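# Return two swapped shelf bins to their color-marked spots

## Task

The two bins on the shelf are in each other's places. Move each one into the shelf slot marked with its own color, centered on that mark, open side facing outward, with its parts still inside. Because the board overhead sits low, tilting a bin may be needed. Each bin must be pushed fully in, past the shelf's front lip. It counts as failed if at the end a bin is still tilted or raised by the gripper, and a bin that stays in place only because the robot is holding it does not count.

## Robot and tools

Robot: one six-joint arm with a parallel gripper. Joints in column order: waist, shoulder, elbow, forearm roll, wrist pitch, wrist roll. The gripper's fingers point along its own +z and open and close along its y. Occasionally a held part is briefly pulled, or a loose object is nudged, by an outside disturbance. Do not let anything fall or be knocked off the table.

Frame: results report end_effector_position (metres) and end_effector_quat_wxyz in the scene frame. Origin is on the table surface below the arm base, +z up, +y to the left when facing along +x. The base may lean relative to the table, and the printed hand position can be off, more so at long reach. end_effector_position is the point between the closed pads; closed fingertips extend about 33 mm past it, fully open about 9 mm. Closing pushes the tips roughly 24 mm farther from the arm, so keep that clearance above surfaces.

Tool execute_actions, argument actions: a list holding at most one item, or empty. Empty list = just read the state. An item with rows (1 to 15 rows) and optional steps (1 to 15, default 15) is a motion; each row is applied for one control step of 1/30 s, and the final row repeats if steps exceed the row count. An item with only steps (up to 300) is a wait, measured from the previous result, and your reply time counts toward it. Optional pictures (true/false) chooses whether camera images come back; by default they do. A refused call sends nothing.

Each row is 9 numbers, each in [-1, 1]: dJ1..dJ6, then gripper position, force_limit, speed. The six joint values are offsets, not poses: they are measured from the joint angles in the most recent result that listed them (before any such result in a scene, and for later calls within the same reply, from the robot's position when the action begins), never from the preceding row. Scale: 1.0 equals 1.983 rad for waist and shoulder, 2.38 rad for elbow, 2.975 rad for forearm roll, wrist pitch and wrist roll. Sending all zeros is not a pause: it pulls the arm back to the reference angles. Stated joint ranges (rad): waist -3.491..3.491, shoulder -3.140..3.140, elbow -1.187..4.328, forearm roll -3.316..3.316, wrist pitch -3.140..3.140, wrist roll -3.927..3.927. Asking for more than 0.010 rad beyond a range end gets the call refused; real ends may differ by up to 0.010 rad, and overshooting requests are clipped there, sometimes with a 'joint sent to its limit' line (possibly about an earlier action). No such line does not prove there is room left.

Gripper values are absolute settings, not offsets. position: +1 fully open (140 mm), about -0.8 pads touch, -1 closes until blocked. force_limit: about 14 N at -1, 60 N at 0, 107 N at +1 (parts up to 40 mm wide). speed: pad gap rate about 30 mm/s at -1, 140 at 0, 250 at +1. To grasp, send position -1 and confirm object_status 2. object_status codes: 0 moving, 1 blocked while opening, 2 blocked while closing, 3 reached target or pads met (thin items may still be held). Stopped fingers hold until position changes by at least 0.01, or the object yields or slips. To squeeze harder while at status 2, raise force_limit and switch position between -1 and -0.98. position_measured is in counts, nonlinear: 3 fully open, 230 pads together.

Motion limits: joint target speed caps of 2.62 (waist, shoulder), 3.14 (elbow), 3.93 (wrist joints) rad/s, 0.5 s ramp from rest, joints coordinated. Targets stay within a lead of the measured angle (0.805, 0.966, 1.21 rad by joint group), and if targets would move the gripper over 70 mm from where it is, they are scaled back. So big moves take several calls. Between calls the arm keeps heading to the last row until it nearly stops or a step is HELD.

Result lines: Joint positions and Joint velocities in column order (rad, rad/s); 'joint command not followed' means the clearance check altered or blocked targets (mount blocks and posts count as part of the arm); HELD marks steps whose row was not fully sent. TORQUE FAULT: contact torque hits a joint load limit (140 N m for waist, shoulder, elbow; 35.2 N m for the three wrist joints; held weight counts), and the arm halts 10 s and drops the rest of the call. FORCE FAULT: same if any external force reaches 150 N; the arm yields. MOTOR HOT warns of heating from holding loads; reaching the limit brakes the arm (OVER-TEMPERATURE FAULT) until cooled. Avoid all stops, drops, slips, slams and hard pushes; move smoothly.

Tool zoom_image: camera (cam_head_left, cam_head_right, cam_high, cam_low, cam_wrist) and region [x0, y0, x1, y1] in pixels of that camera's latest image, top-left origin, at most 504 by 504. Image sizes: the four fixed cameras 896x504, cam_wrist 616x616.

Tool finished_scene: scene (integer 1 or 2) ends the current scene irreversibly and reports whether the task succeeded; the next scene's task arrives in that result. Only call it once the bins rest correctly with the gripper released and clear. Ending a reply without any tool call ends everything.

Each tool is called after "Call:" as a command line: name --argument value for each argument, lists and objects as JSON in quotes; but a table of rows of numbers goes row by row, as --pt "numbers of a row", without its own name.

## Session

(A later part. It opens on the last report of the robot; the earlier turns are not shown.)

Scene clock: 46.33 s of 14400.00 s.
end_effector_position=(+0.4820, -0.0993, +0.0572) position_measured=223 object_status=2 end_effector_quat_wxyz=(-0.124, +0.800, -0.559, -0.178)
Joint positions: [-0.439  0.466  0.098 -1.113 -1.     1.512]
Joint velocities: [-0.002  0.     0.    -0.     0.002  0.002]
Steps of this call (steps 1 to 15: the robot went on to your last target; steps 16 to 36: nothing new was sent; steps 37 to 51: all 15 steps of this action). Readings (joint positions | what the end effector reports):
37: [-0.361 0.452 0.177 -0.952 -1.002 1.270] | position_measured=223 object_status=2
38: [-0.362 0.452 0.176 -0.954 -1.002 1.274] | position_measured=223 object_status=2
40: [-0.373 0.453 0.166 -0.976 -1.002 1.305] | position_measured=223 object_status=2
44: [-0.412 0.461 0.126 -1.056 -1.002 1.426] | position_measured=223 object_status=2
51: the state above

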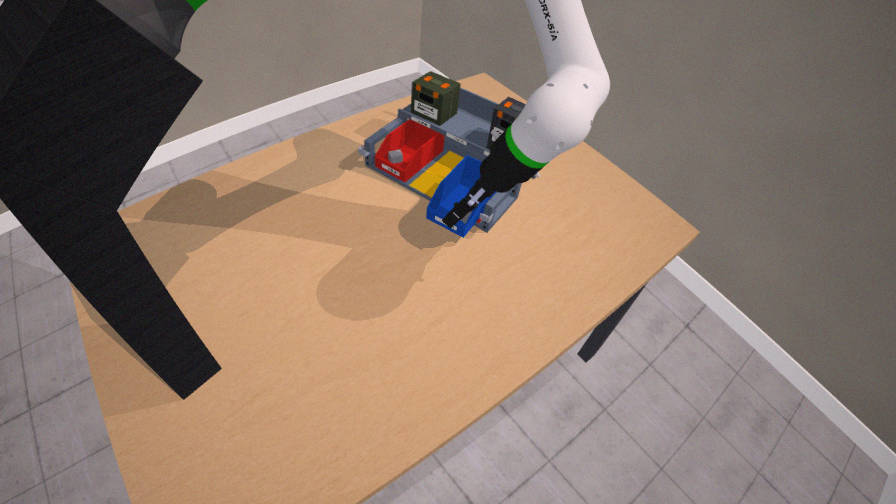

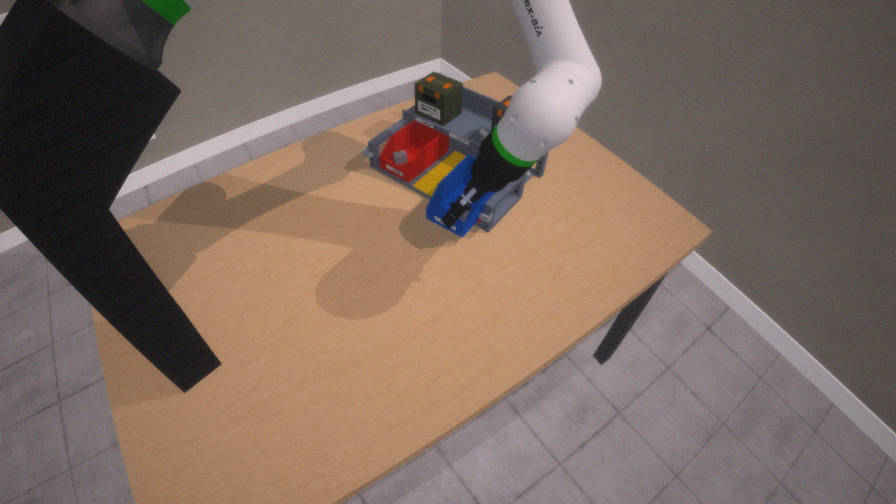

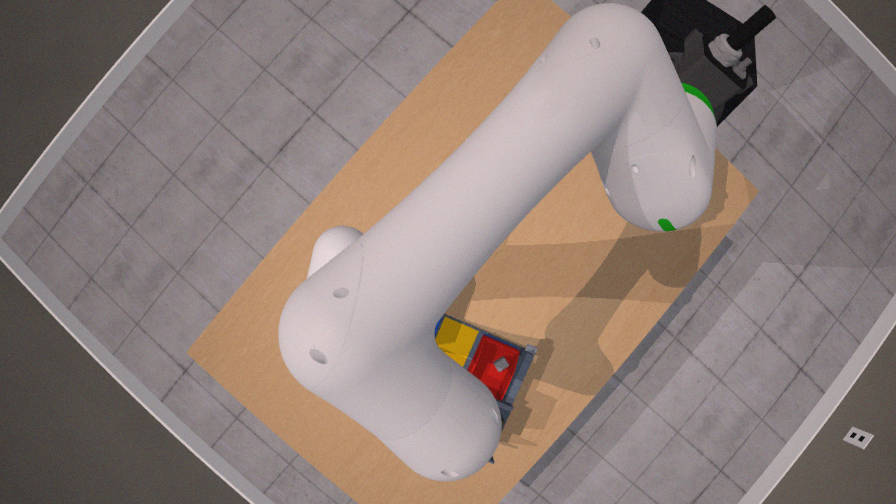

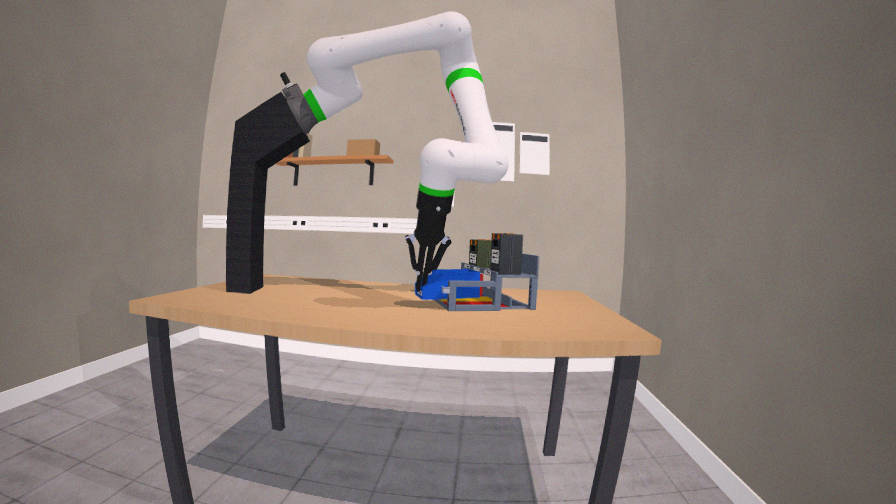

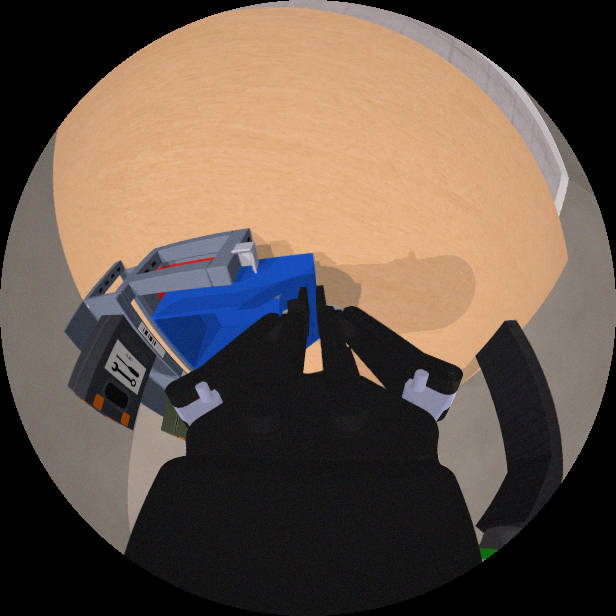

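Call:
execute_actions --actions '[{"rows":[[-0.009,0.006,-0.009,-0.005,0,0.0145,-1,0.6,-0.5],[-0.009,0.006,-0.009,-0.005,0,0.0145,-1,0.6,-0.5],[-0.018,0.013,-0.017,-0.0104,0,0.029,-1,0.6,-0.5],[-0.018,0.013,-0.017,-0.0104,0,0.029,-1,0.6,-0.5],[-0.027,0.02,-0.025,-0.0156,0,0.0437,-1,0.6,-0.5],[-0.027,0.02,-0.025,-0.0156,0,0.0437,-1,0.6,-0.5],[-0.0355,0.0274,-0.0334,-0.0208,0,0.0582,-1,0.6,-0.5],[-0.0355,0.0274,-0.0334,-0.0208,0,0.0582,-1,0.6,-0.5],[-0.046,0.041,-0.039,-0.027,-0.0007,0.076,-1,0.6,-0.5],[-0.046,0.041,-0.039,-0.027,-0.0007,0.076,-1,0.6,-0.5],[-0.056,0.055,-0.0445,-0.033,-0.0014,0.094,-1,0.6,-0.5],[-0.056,0.055,-0.0445,-0.033,-0.0014,0.094,-1,0.6,-0.5],[-0.066,0.0696,-0.0496,-0.039,-0.002,0.1113,-1,0.6,-0.5]],"steps":15}]' --pictures false

Call:
execute_actions --actions '[{"steps":10}]'

Call:
zoom_image --camera "cam_low" --region '[350, 240, 490, 325]'

Scene clock: 48.67 s of 14400.00 s.
end_effector_position=(+0.3705, -0.1426, +0.0500) position_measured=223 object_status=2 end_effector_quat_wxyz=(-0.123, +0.800, -0.559, -0.178)
Joint positions: [-0.556  0.583 -0.011 -1.216 -1.005  1.806]
Joint velocities: [-0.278  0.405 -0.184 -0.226 -0.023  0.699]
Steps of this call (steps 1 to 15: the robot went on to your last target; steps 16 to 55: nothing new was sent; steps 56 to 70: all 15 steps of this action). Readings (joint positions | what the end effector reports):
56: [-0.440 0.466 0.098 -1.113 -1.000 1.512] | position_measured=223 object_status=2
57: [-0.441 0.467 0.096 -1.115 -1.000 1.515] | position_measured=223 object_status=2
59: [-0.454 0.475 0.081 -1.125 -1.000 1.547] | position_measured=223 object_status=2
63: [-0.490 0.504 0.041 -1.158 -1.000 1.636] | position_measured=223 object_status=2
70: the state above

Scene clock: 49.00 s of 14400.00 s.
end_effector_position=(+0.3564, -0.1471, +0.0485) position_measured=223 object_status=2 end_effector_quat_wxyz=(-0.124, +0.800, -0.559, -0.178)
Joint positions: [-0.57   0.604 -0.02  -1.229 -1.006  1.843]
Joint velocities: [-0.001  0.001 -0.    -0.001  0.     0.   ]
Steps of this call (steps 1 to 10: the robot went on to your last target). Readings (joint positions | what the end effector reports):
1: [-0.564 0.595 -0.017 -1.223 -1.006 1.826] | position_measured=223 object_status=2
2: [-0.569 0.602 -0.020 -1.228 -1.006 1.838] | position_measured=223 object_status=2
4: [-0.570 0.604 -0.020 -1.229 -1.006 1.842] | position_measured=223 object_status=2
8: [-0.570 0.604 -0.020 -1.229 -1.006 1.843] | position_measured=223 object_status=2
10: the state above

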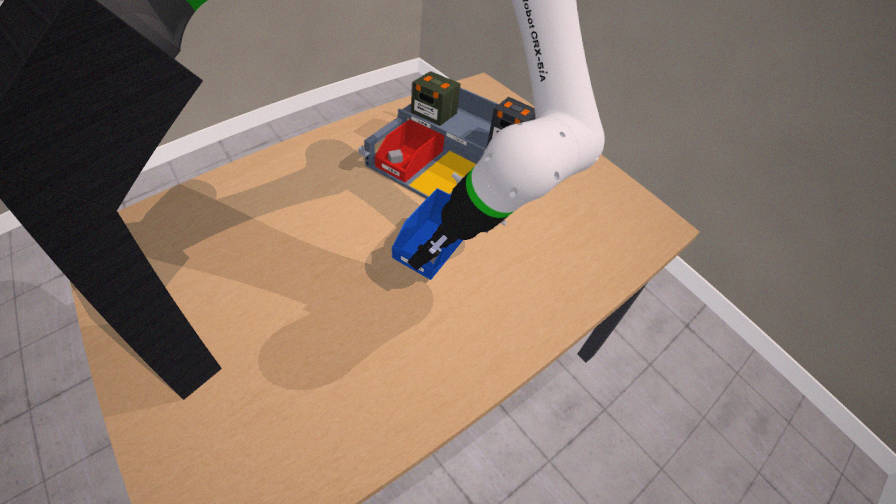

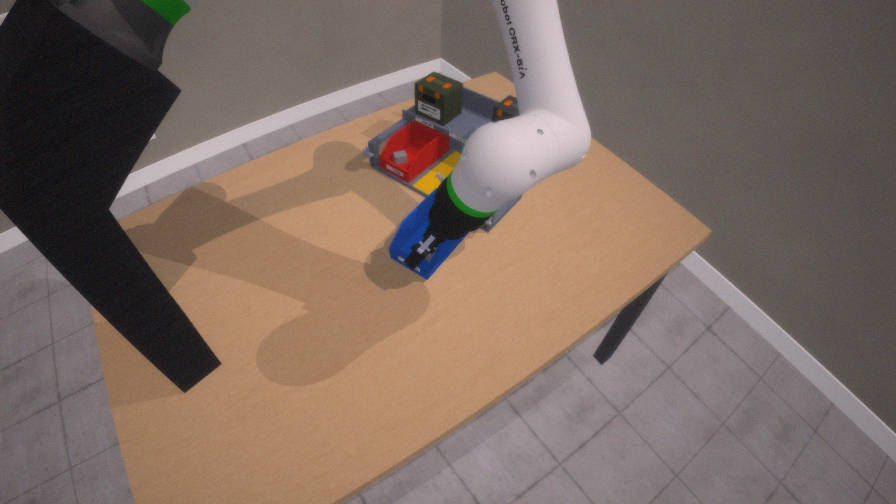

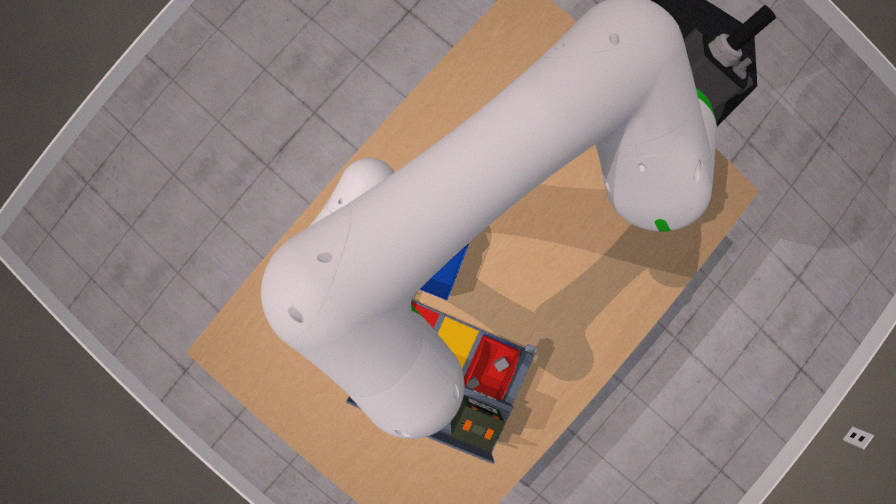

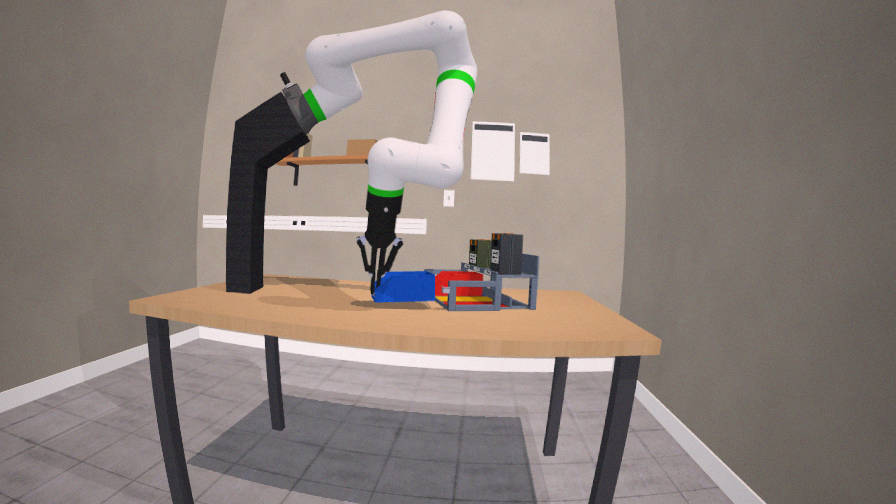

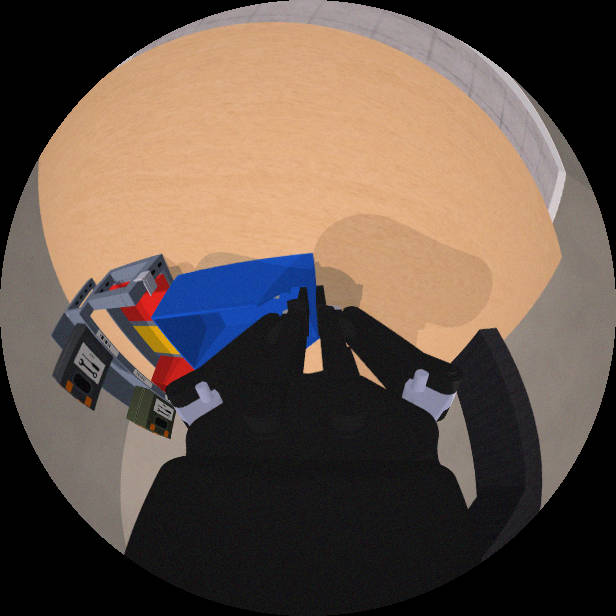

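Region (350, 240, 490, 325) of cam_low's 896x504 image, scaled by 3.600, with more detail than that image has; it fills the top 306 rows of this view, and the rest is white.

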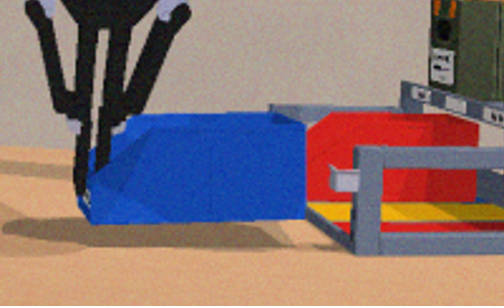

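Call:
execute_actions --actions '[{"rows":[[0.004,0.009,0.0067,-0.0016,0.0024,0,-1,0.6,-0.5],[0.004,0.009,0.0067,-0.0016,0.0024,0,-1,0.6,-0.5],[0.004,0.009,0.0067,-0.0016,0.0024,0,-1,0.6,-0.5],[0.0087,0.0182,0.0135,-0.0032,0.0049,-0.0004,-1,0.6,-0.5]],"steps":12}]'

Call:
zoom_image --camera "cam_low" --region '[350, 260, 460, 325]'

Call:
zoom_image --camera "cam_high" --region '[400, 270, 560, 430]'

Scene clock: 50.03 s of 14400.00 s.
end_effector_position=(+0.3561, -0.1469, +0.0305) position_measured=223 object_status=2 end_effector_quat_wxyz=(-0.124, +0.800, -0.559, -0.178)
Joint positions: [-0.553  0.64   0.012 -1.239 -0.992  1.842]
Joint velocities: [-0.001 -0.     0.     0.    -0.    -0.   ]
Steps of this call (steps 1 to 19: the robot went on to your last target; steps 20 to 31: all 12 steps of this action). Readings (joint positions | what the end effector reports):
20: [-0.570 0.604 -0.020 -1.229 -1.006 1.843] | position_measured=223 object_status=2
21: [-0.570 0.606 -0.018 -1.229 -1.005 1.843] | position_measured=223 object_status=2
23: [-0.563 0.620 -0.006 -1.233 -1.000 1.843] | position_measured=223 object_status=2
27: [-0.553 0.640 0.012 -1.239 -0.992 1.842] | position_measured=223 object_status=2
31: the state above

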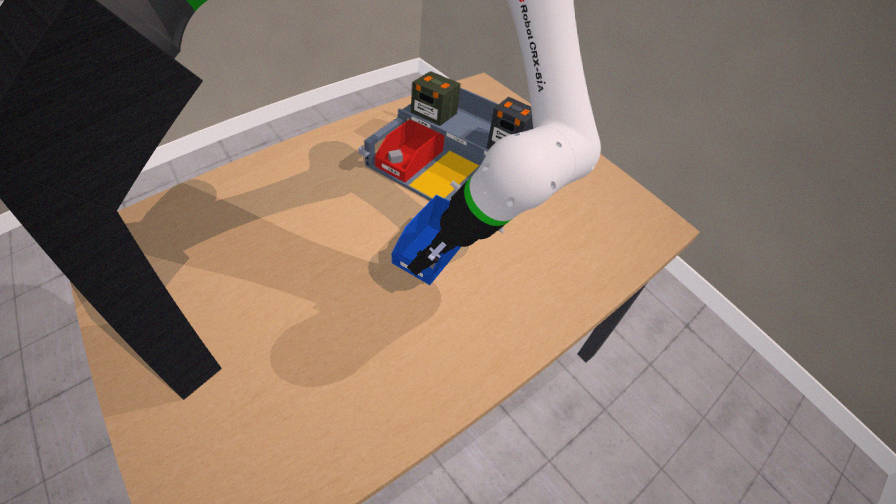

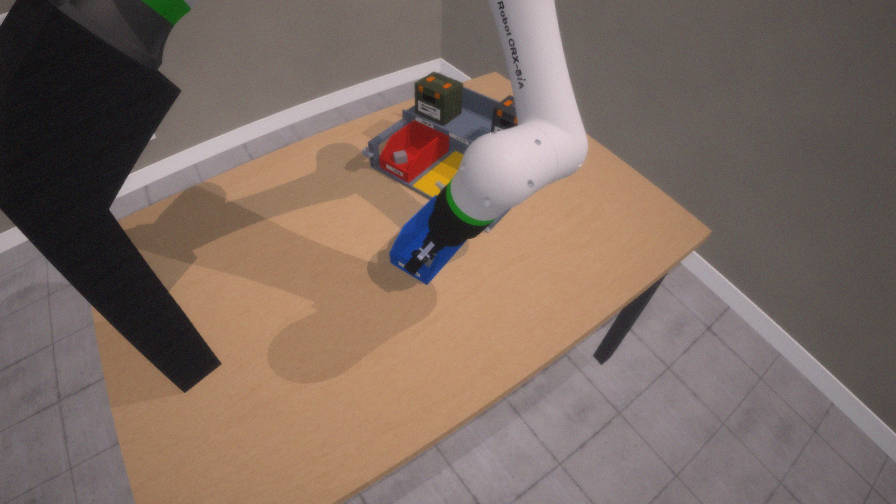

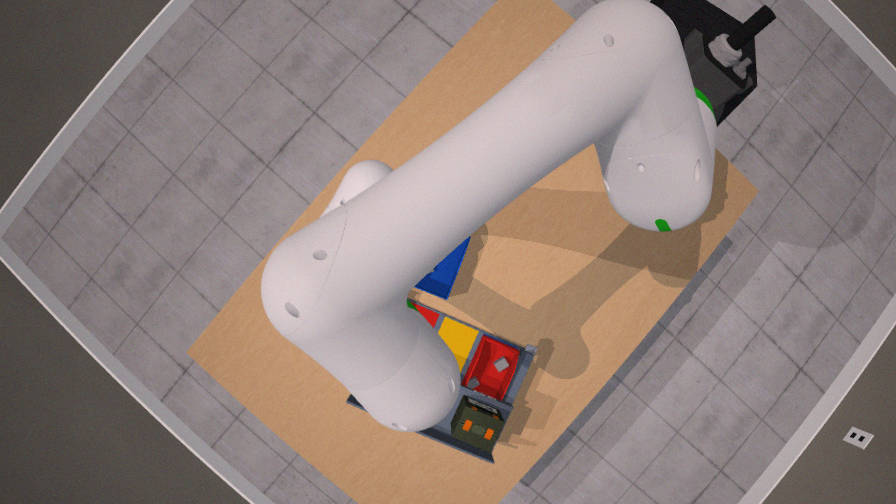

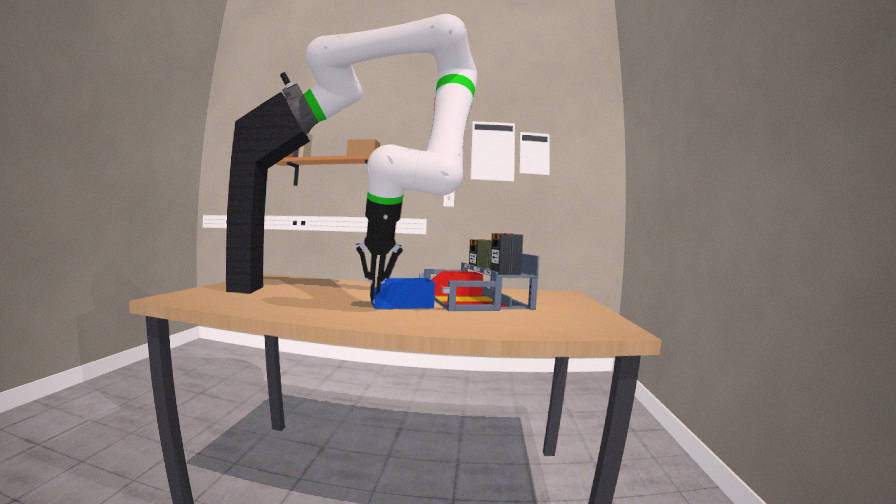

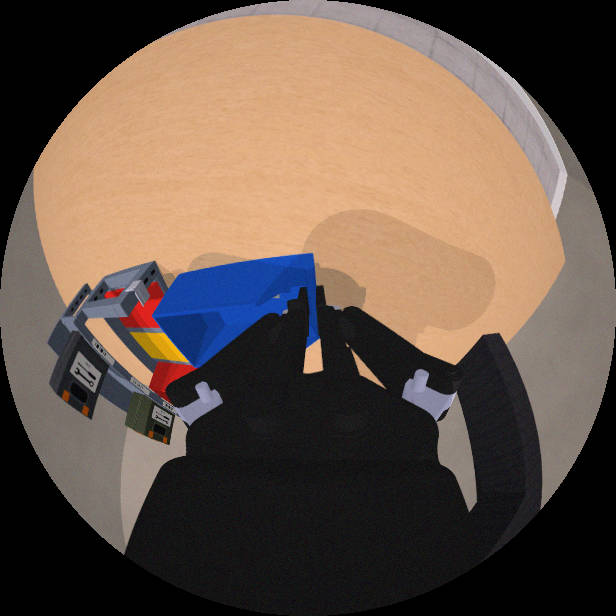

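Region (350, 260, 460, 325) of cam_low's 896x504 image, scaled by 4.582, with more detail than that image has; it fills the top 298 rows of this view, and the rest is white.

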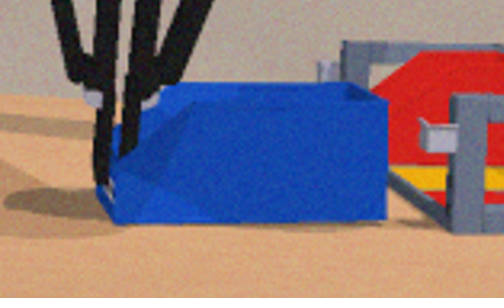

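Region (400, 270, 560, 430) of cam_high's 896x504 image, scaled by 3.150, with more detail than that image has.

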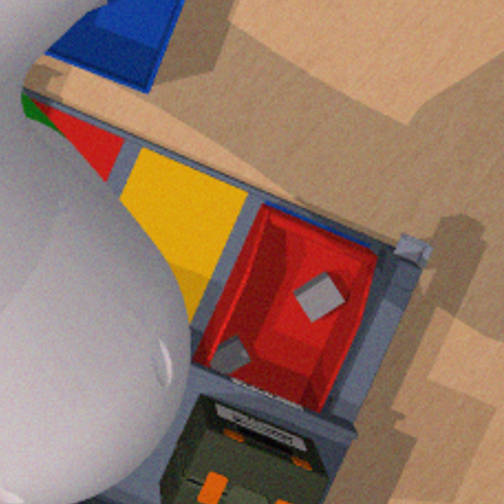

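Call:
execute_actions --actions '[{"rows":[[0.001,0.002,0.0015,0,0.0005,0,-1,0.6,0],[0.001,0.002,0.0015,0,0.0005,0,-1,0.6,0],[0.001,0.002,0.0015,0,0.0005,0,-1,0.6,0],[0.001,0.002,0.0015,0,0.0005,0,-1,0.6,0],[0.001,0.002,0.0015,0,0.0005,0,-0.4,0.6,0]],"steps":12}]' --pictures false

Call:
execute_actions --actions '[{"rows":[[-0.041,-0.086,-0.064,0.015,-0.023,0.002,-0.4,0.6,0]],"steps":15}]' --pictures false

Scene clock: 52.17 s of 14400.00 s.
end_effector_position=(+0.3556, -0.1468, +0.0285) position_measured=179 object_status=0 end_effector_quat_wxyz=(-0.123, +0.800, -0.559, -0.179)
Joint positions: [-0.551  0.644  0.015 -1.239 -0.99   1.842]
Joint velocities: [ 0.     0.    -0.     0.    -0.001  0.   ]
Steps of this call (steps 1 to 15: the robot went on to your last target; steps 16 to 52: nothing new was sent; steps 53 to 64: all 12 steps of this action). Readings (joint positions | what the end effector reports):
53: [-0.553 0.640 0.012 -1.239 -0.992 1.842] | position_measured=223 object_status=2
54: [-0.552 0.642 0.013 -1.239 -0.991 1.842] | position_measured=223 object_status=2
56: [-0.551 0.644 0.015 -1.239 -0.991 1.842] | position_measured=223 object_status=2
60: [-0.551 0.644 0.015 -1.239 -0.989 1.842] | position_measured=206 object_status=0
64: the state above

Scene clock: 52.67 s of 14400.00 s.
end_effector_position=(+0.3521, -0.1436, +0.1124) position_measured=179 object_status=3 end_effector_quat_wxyz=(-0.123, +0.800, -0.559, -0.179)
Joint positions: [-0.632  0.474 -0.137 -1.194 -1.059  1.848]
Joint velocities: [-0.002 -0.002  0.     0.001 -0.002 -0.   ]
Steps of this call (steps 1 to 15: all 15 steps of this action). Readings (joint positions | what the end effector reports):
1: [-0.551 0.644 0.015 -1.239 -0.990 1.842] | position_measured=179 object_status=0
2: [-0.552 0.642 0.014 -1.239 -0.991 1.842] | position_measured=179 object_status=0
4: [-0.562 0.621 -0.005 -1.233 -1.000 1.842] | position_measured=179 object_status=0
8: [-0.609 0.522 -0.093 -1.207 -1.039 1.846] | position_measured=179 object_status=3
15: the state above

Call:
execute_actions --actions '[{"rows":[[0.177,-0.125,-0.037,0.029,0.068,-0.119,-0.4,0.6,0]],"steps":15}]' --pictures false

Scene clock: 53.77 s of 14400.00 s.
end_effector_position=(+0.4045, -0.0043, +0.1079) position_measured=179 object_status=3 end_effector_quat_wxyz=(-0.106, +0.806, -0.546, -0.202)
Joint positions: [-0.309  0.246 -0.218 -1.115 -0.873  1.522]
Joint velocities: [ 0.526 -0.372 -0.133  0.13   0.301 -0.527]
Steps of this call (steps 1 to 15: the robot went on to your last target; steps 16 to 18: nothing new was sent; steps 19 to 33: all 15 steps of this action). Readings (joint positions | what the end effector reports):
19: [-0.632 0.474 -0.137 -1.194 -1.059 1.848] | position_measured=179 object_status=3
20: [-0.630 0.472 -0.138 -1.194 -1.058 1.846] | position_measured=179 object_status=3
22: [-0.609 0.457 -0.143 -1.189 -1.045 1.824] | position_measured=179 object_status=3
26: [-0.504 0.383 -0.169 -1.163 -0.985 1.718] | position_measured=179 object_status=3
33: the state above

Call:
execute_actions --actions '[{"rows":[[0.192,-0.055,0.0118,0.0313,0.0941,-0.1284,-0.4,0.6,0]],"steps":15}]' --pictures false

Call:
execute_actions --actions '[{"steps":10}]'

Call:
zoom_image --camera "cam_head_left" --region '[350, 100, 550, 240]'

Call:
zoom_image --camera "cam_wrist" --region '[170, 160, 400, 390]'

Scene clock: 54.93 s of 14400.00 s.
end_effector_position=(+0.4725, +0.1401, +0.0883) position_measured=179 object_status=3 end_effector_quat_wxyz=(-0.120, +0.802, -0.556, -0.180)
Joint positions: [ 0.042  0.144 -0.193 -1.03  -0.615  1.17 ]
Joint velocities: [ 0.544 -0.138  0.055  0.134  0.404 -0.54 ]
Steps of this call (steps 1 to 20: the robot went on to your last target; steps 21 to 35: all 15 steps of this action). Readings (joint positions | what the end effector reports):
21: [-0.281 0.226 -0.225 -1.108 -0.856 1.493] | position_measured=179 object_status=3
22: [-0.279 0.225 -0.225 -1.108 -0.854 1.491] | position_measured=179 object_status=3
24: [-0.258 0.220 -0.223 -1.103 -0.839 1.470] | position_measured=179 object_status=3
28: [-0.152 0.193 -0.212 -1.077 -0.760 1.364] | position_measured=179 object_status=3
35: the state above

Scene clock: 55.27 s of 14400.00 s.
end_effector_position=(+0.4788, +0.1542, +0.0886) position_measured=179 object_status=3 end_effector_quat_wxyz=(-0.124, +0.801, -0.558, -0.178)
Joint positions: [ 0.072  0.137 -0.19  -1.022 -0.593  1.14 ]
Joint velocities: [ 0.001 -0.     0.     0.001 -0.    -0.001]
Steps of this call (steps 1 to 10: the robot went on to your last target). Readings (joint positions | what the end effector reports):
1: [0.057 0.140 -0.191 -1.026 -0.604 1.155] | position_measured=179 object_status=3
2: [0.067 0.138 -0.190 -1.023 -0.596 1.145] | position_measured=179 object_status=3
4: [0.071 0.137 -0.190 -1.022 -0.593 1.140] | position_measured=179 object_status=3
8: [0.072 0.137 -0.190 -1.022 -0.593 1.140] | position_measured=179 object_status=3
10: the state above

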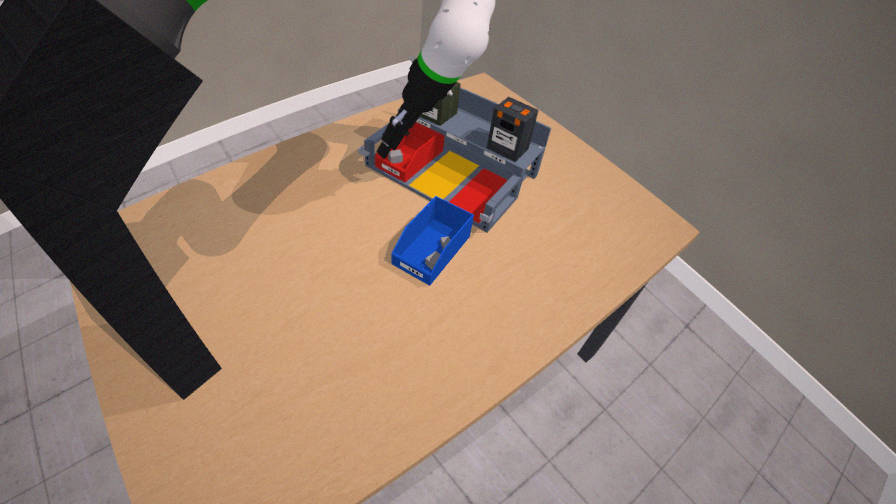

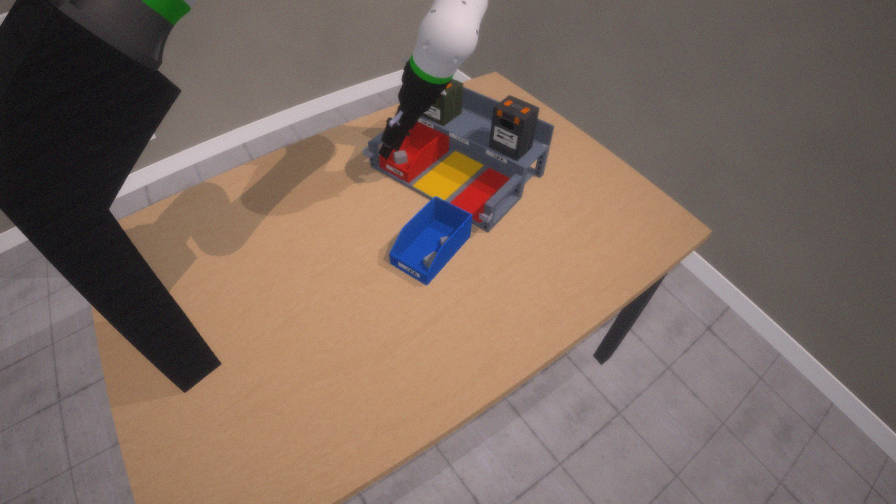

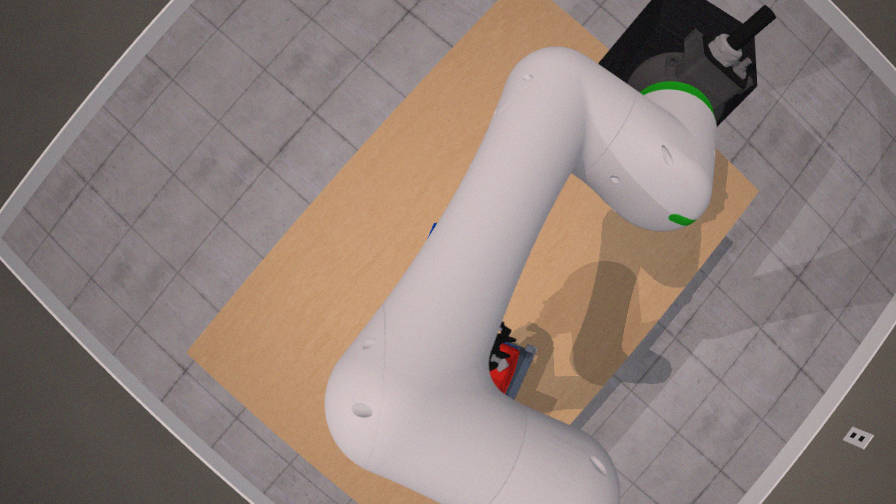

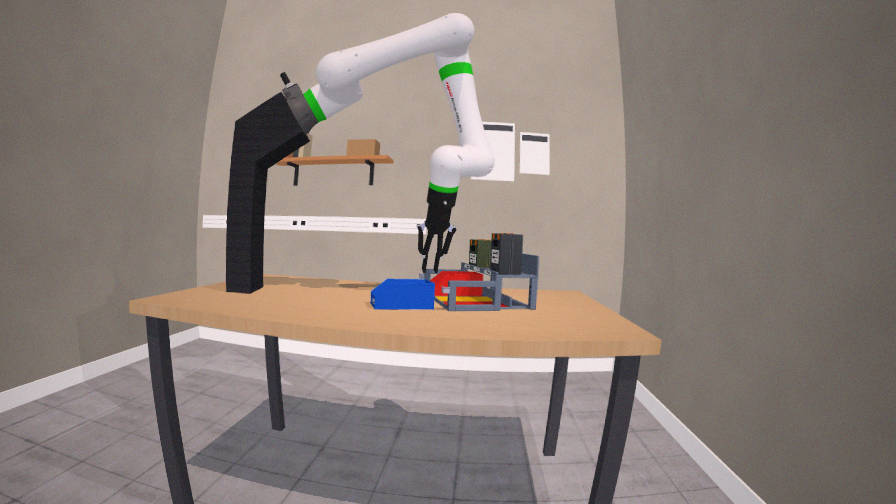

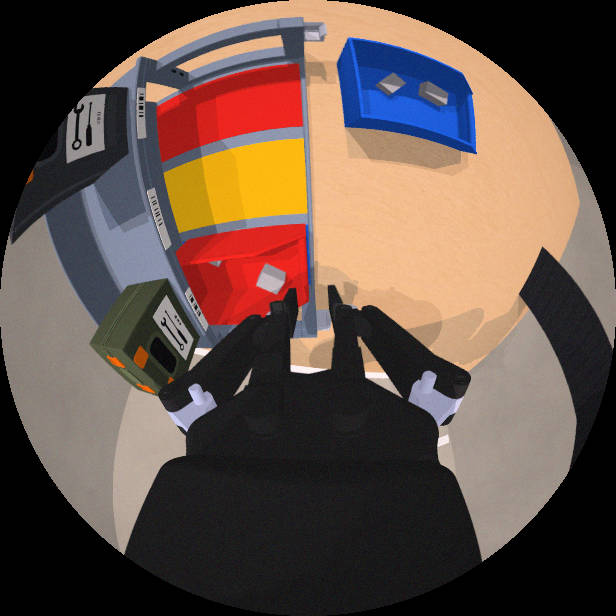

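Region (350, 100, 550, 240) of cam_head_left's 896x504 image, scaled by 2.520, with more detail than that image has; it fills the top 353 rows of this view, and the rest is white.

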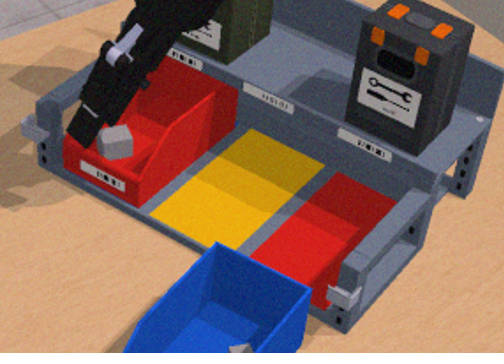

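Region (170, 160, 400, 390) of cam_wrist's 616x616 image, scaled by 2.191, with more detail than that image has.

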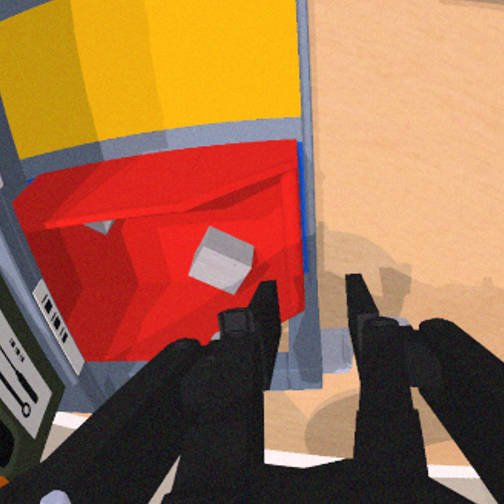

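Call:
zoom_image --camera "cam_wrist" --region '[140, 50, 330, 240]'

Call:
zoom_image --camera "cam_head_left" --region '[400, 145, 500, 215]'

Region (140, 50, 330, 240) of cam_wrist's 616x616 image, scaled by 2.653, with more detail than that image has.

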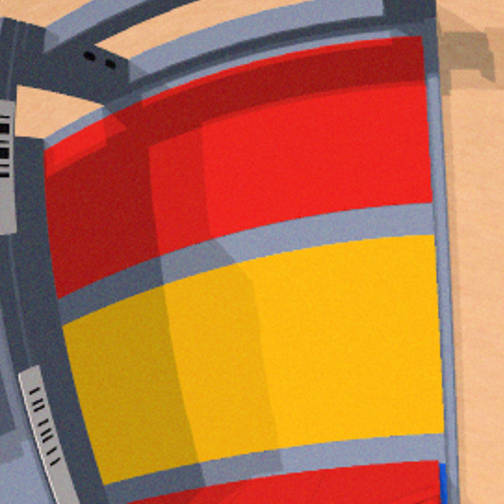

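Region (400, 145, 500, 215) of cam_head_left's 896x504 image, scaled by 5.040, with more detail than that image has; it fills the top 353 rows of this view, and the rest is white.

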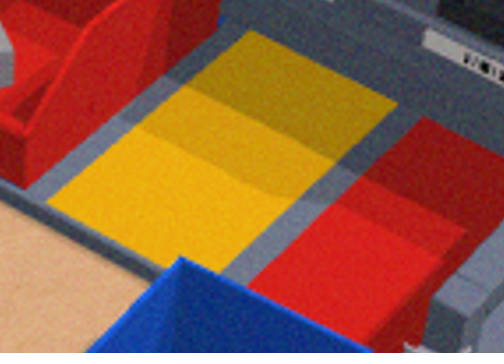

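Call:
execute_actions --actions '[{"rows":[[-0.0202,0.0736,0.0521,-0.0215,-0.0054,0.0188,-0.4,0.6,-0.5]],"steps":15}]'

Call:
zoom_image --camera "cam_head_left" --region '[350, 110, 470, 200]'

Call:
zoom_image --camera "cam_wrist" --region '[220, 200, 380, 360]'

Scene clock: 60.10 s of 14400.00 s.
end_effector_position=(+0.4924, +0.1415, +0.0353) position_measured=179 object_status=3 end_effector_quat_wxyz=(-0.127, +0.792, -0.571, -0.175)
Joint positions: [ 0.032  0.282 -0.066 -1.086 -0.609  1.196]
Joint velocities: [-0.001  0.003 -0.    -0.001  0.001  0.001]
Steps of this call (steps 1 to 30: the robot went on to your last target; steps 31 to 90: nothing new was sent; then 1.33 s passed at rest; steps 91 to 105: all 15 steps of this action). Readings (joint positions | what the end effector reports):
91: [0.072 0.137 -0.190 -1.022 -0.593 1.140] | position_measured=179 object_status=3
92: [0.071 0.138 -0.188 -1.023 -0.593 1.140] | position_measured=179 object_status=3
94: [0.065 0.159 -0.170 -1.032 -0.595 1.149] | position_measured=179 object_status=3
98: [0.040 0.252 -0.092 -1.072 -0.605 1.184] | position_measured=179 object_status=3
105: the state above

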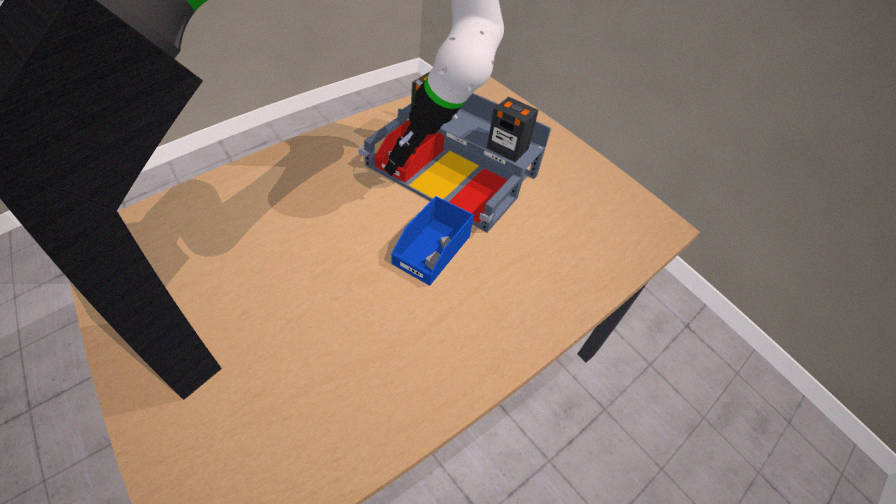

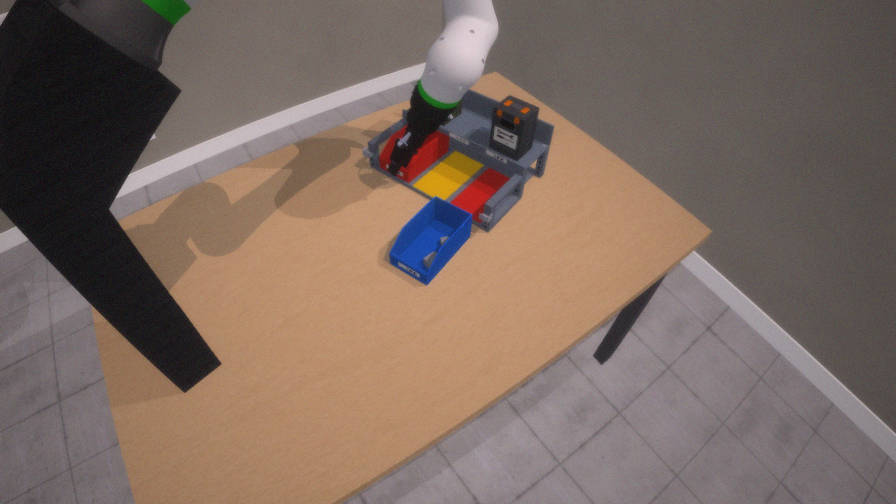

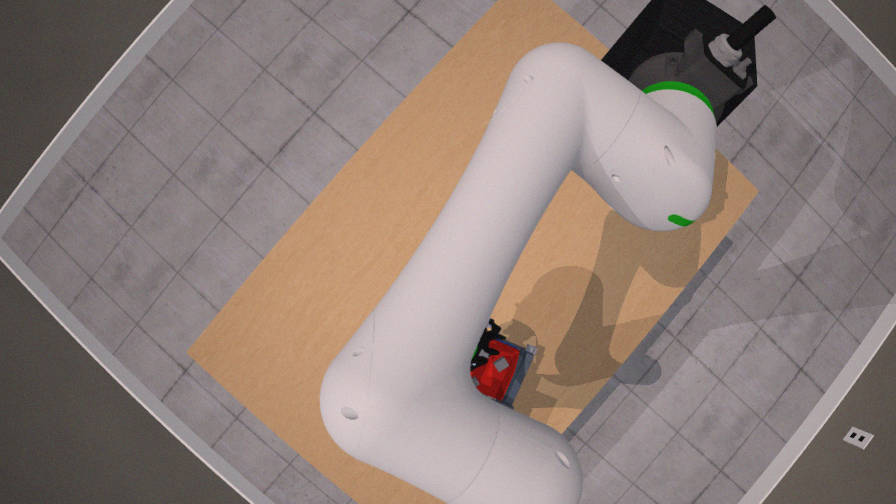

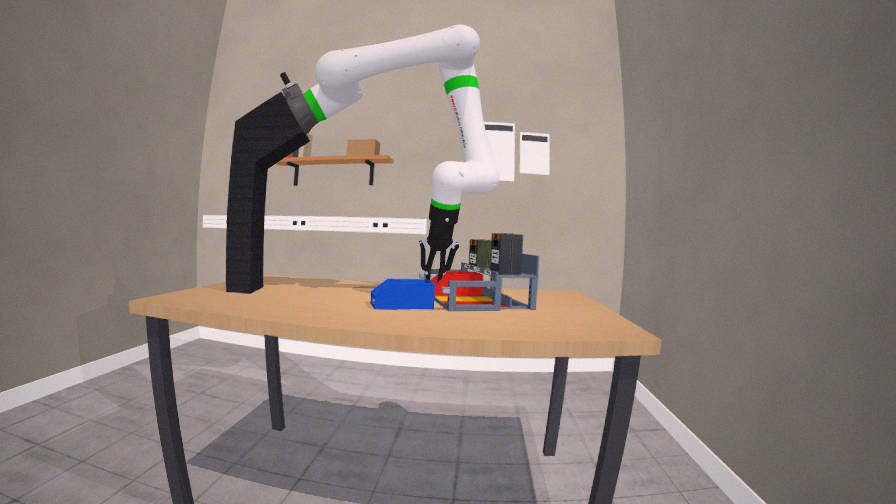

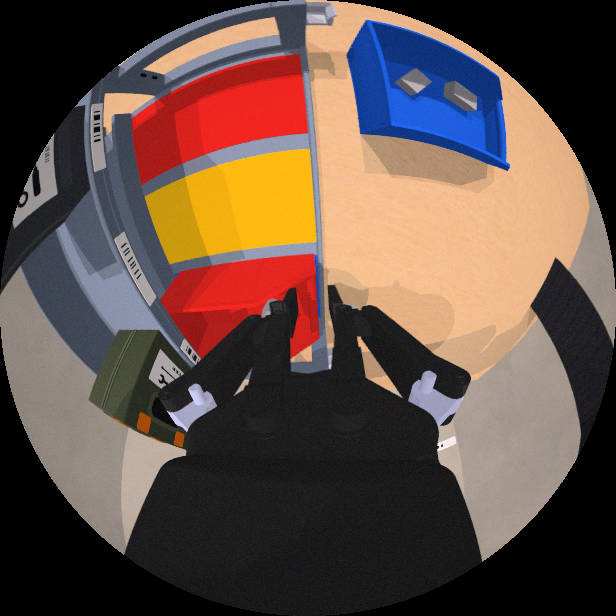

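Region (350, 110, 470, 200) of cam_head_left's 896x504 image, scaled by 4.200, with more detail than that image has; it fills the top 378 rows of this view, and the rest is white.

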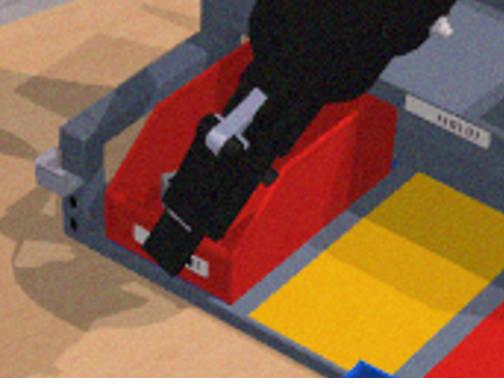

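Region (220, 200, 380, 360) of cam_wrist's 616x616 image, scaled by 3.150, with more detail than that image has.

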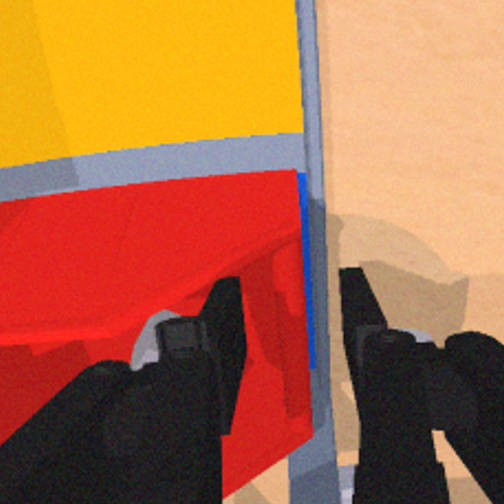

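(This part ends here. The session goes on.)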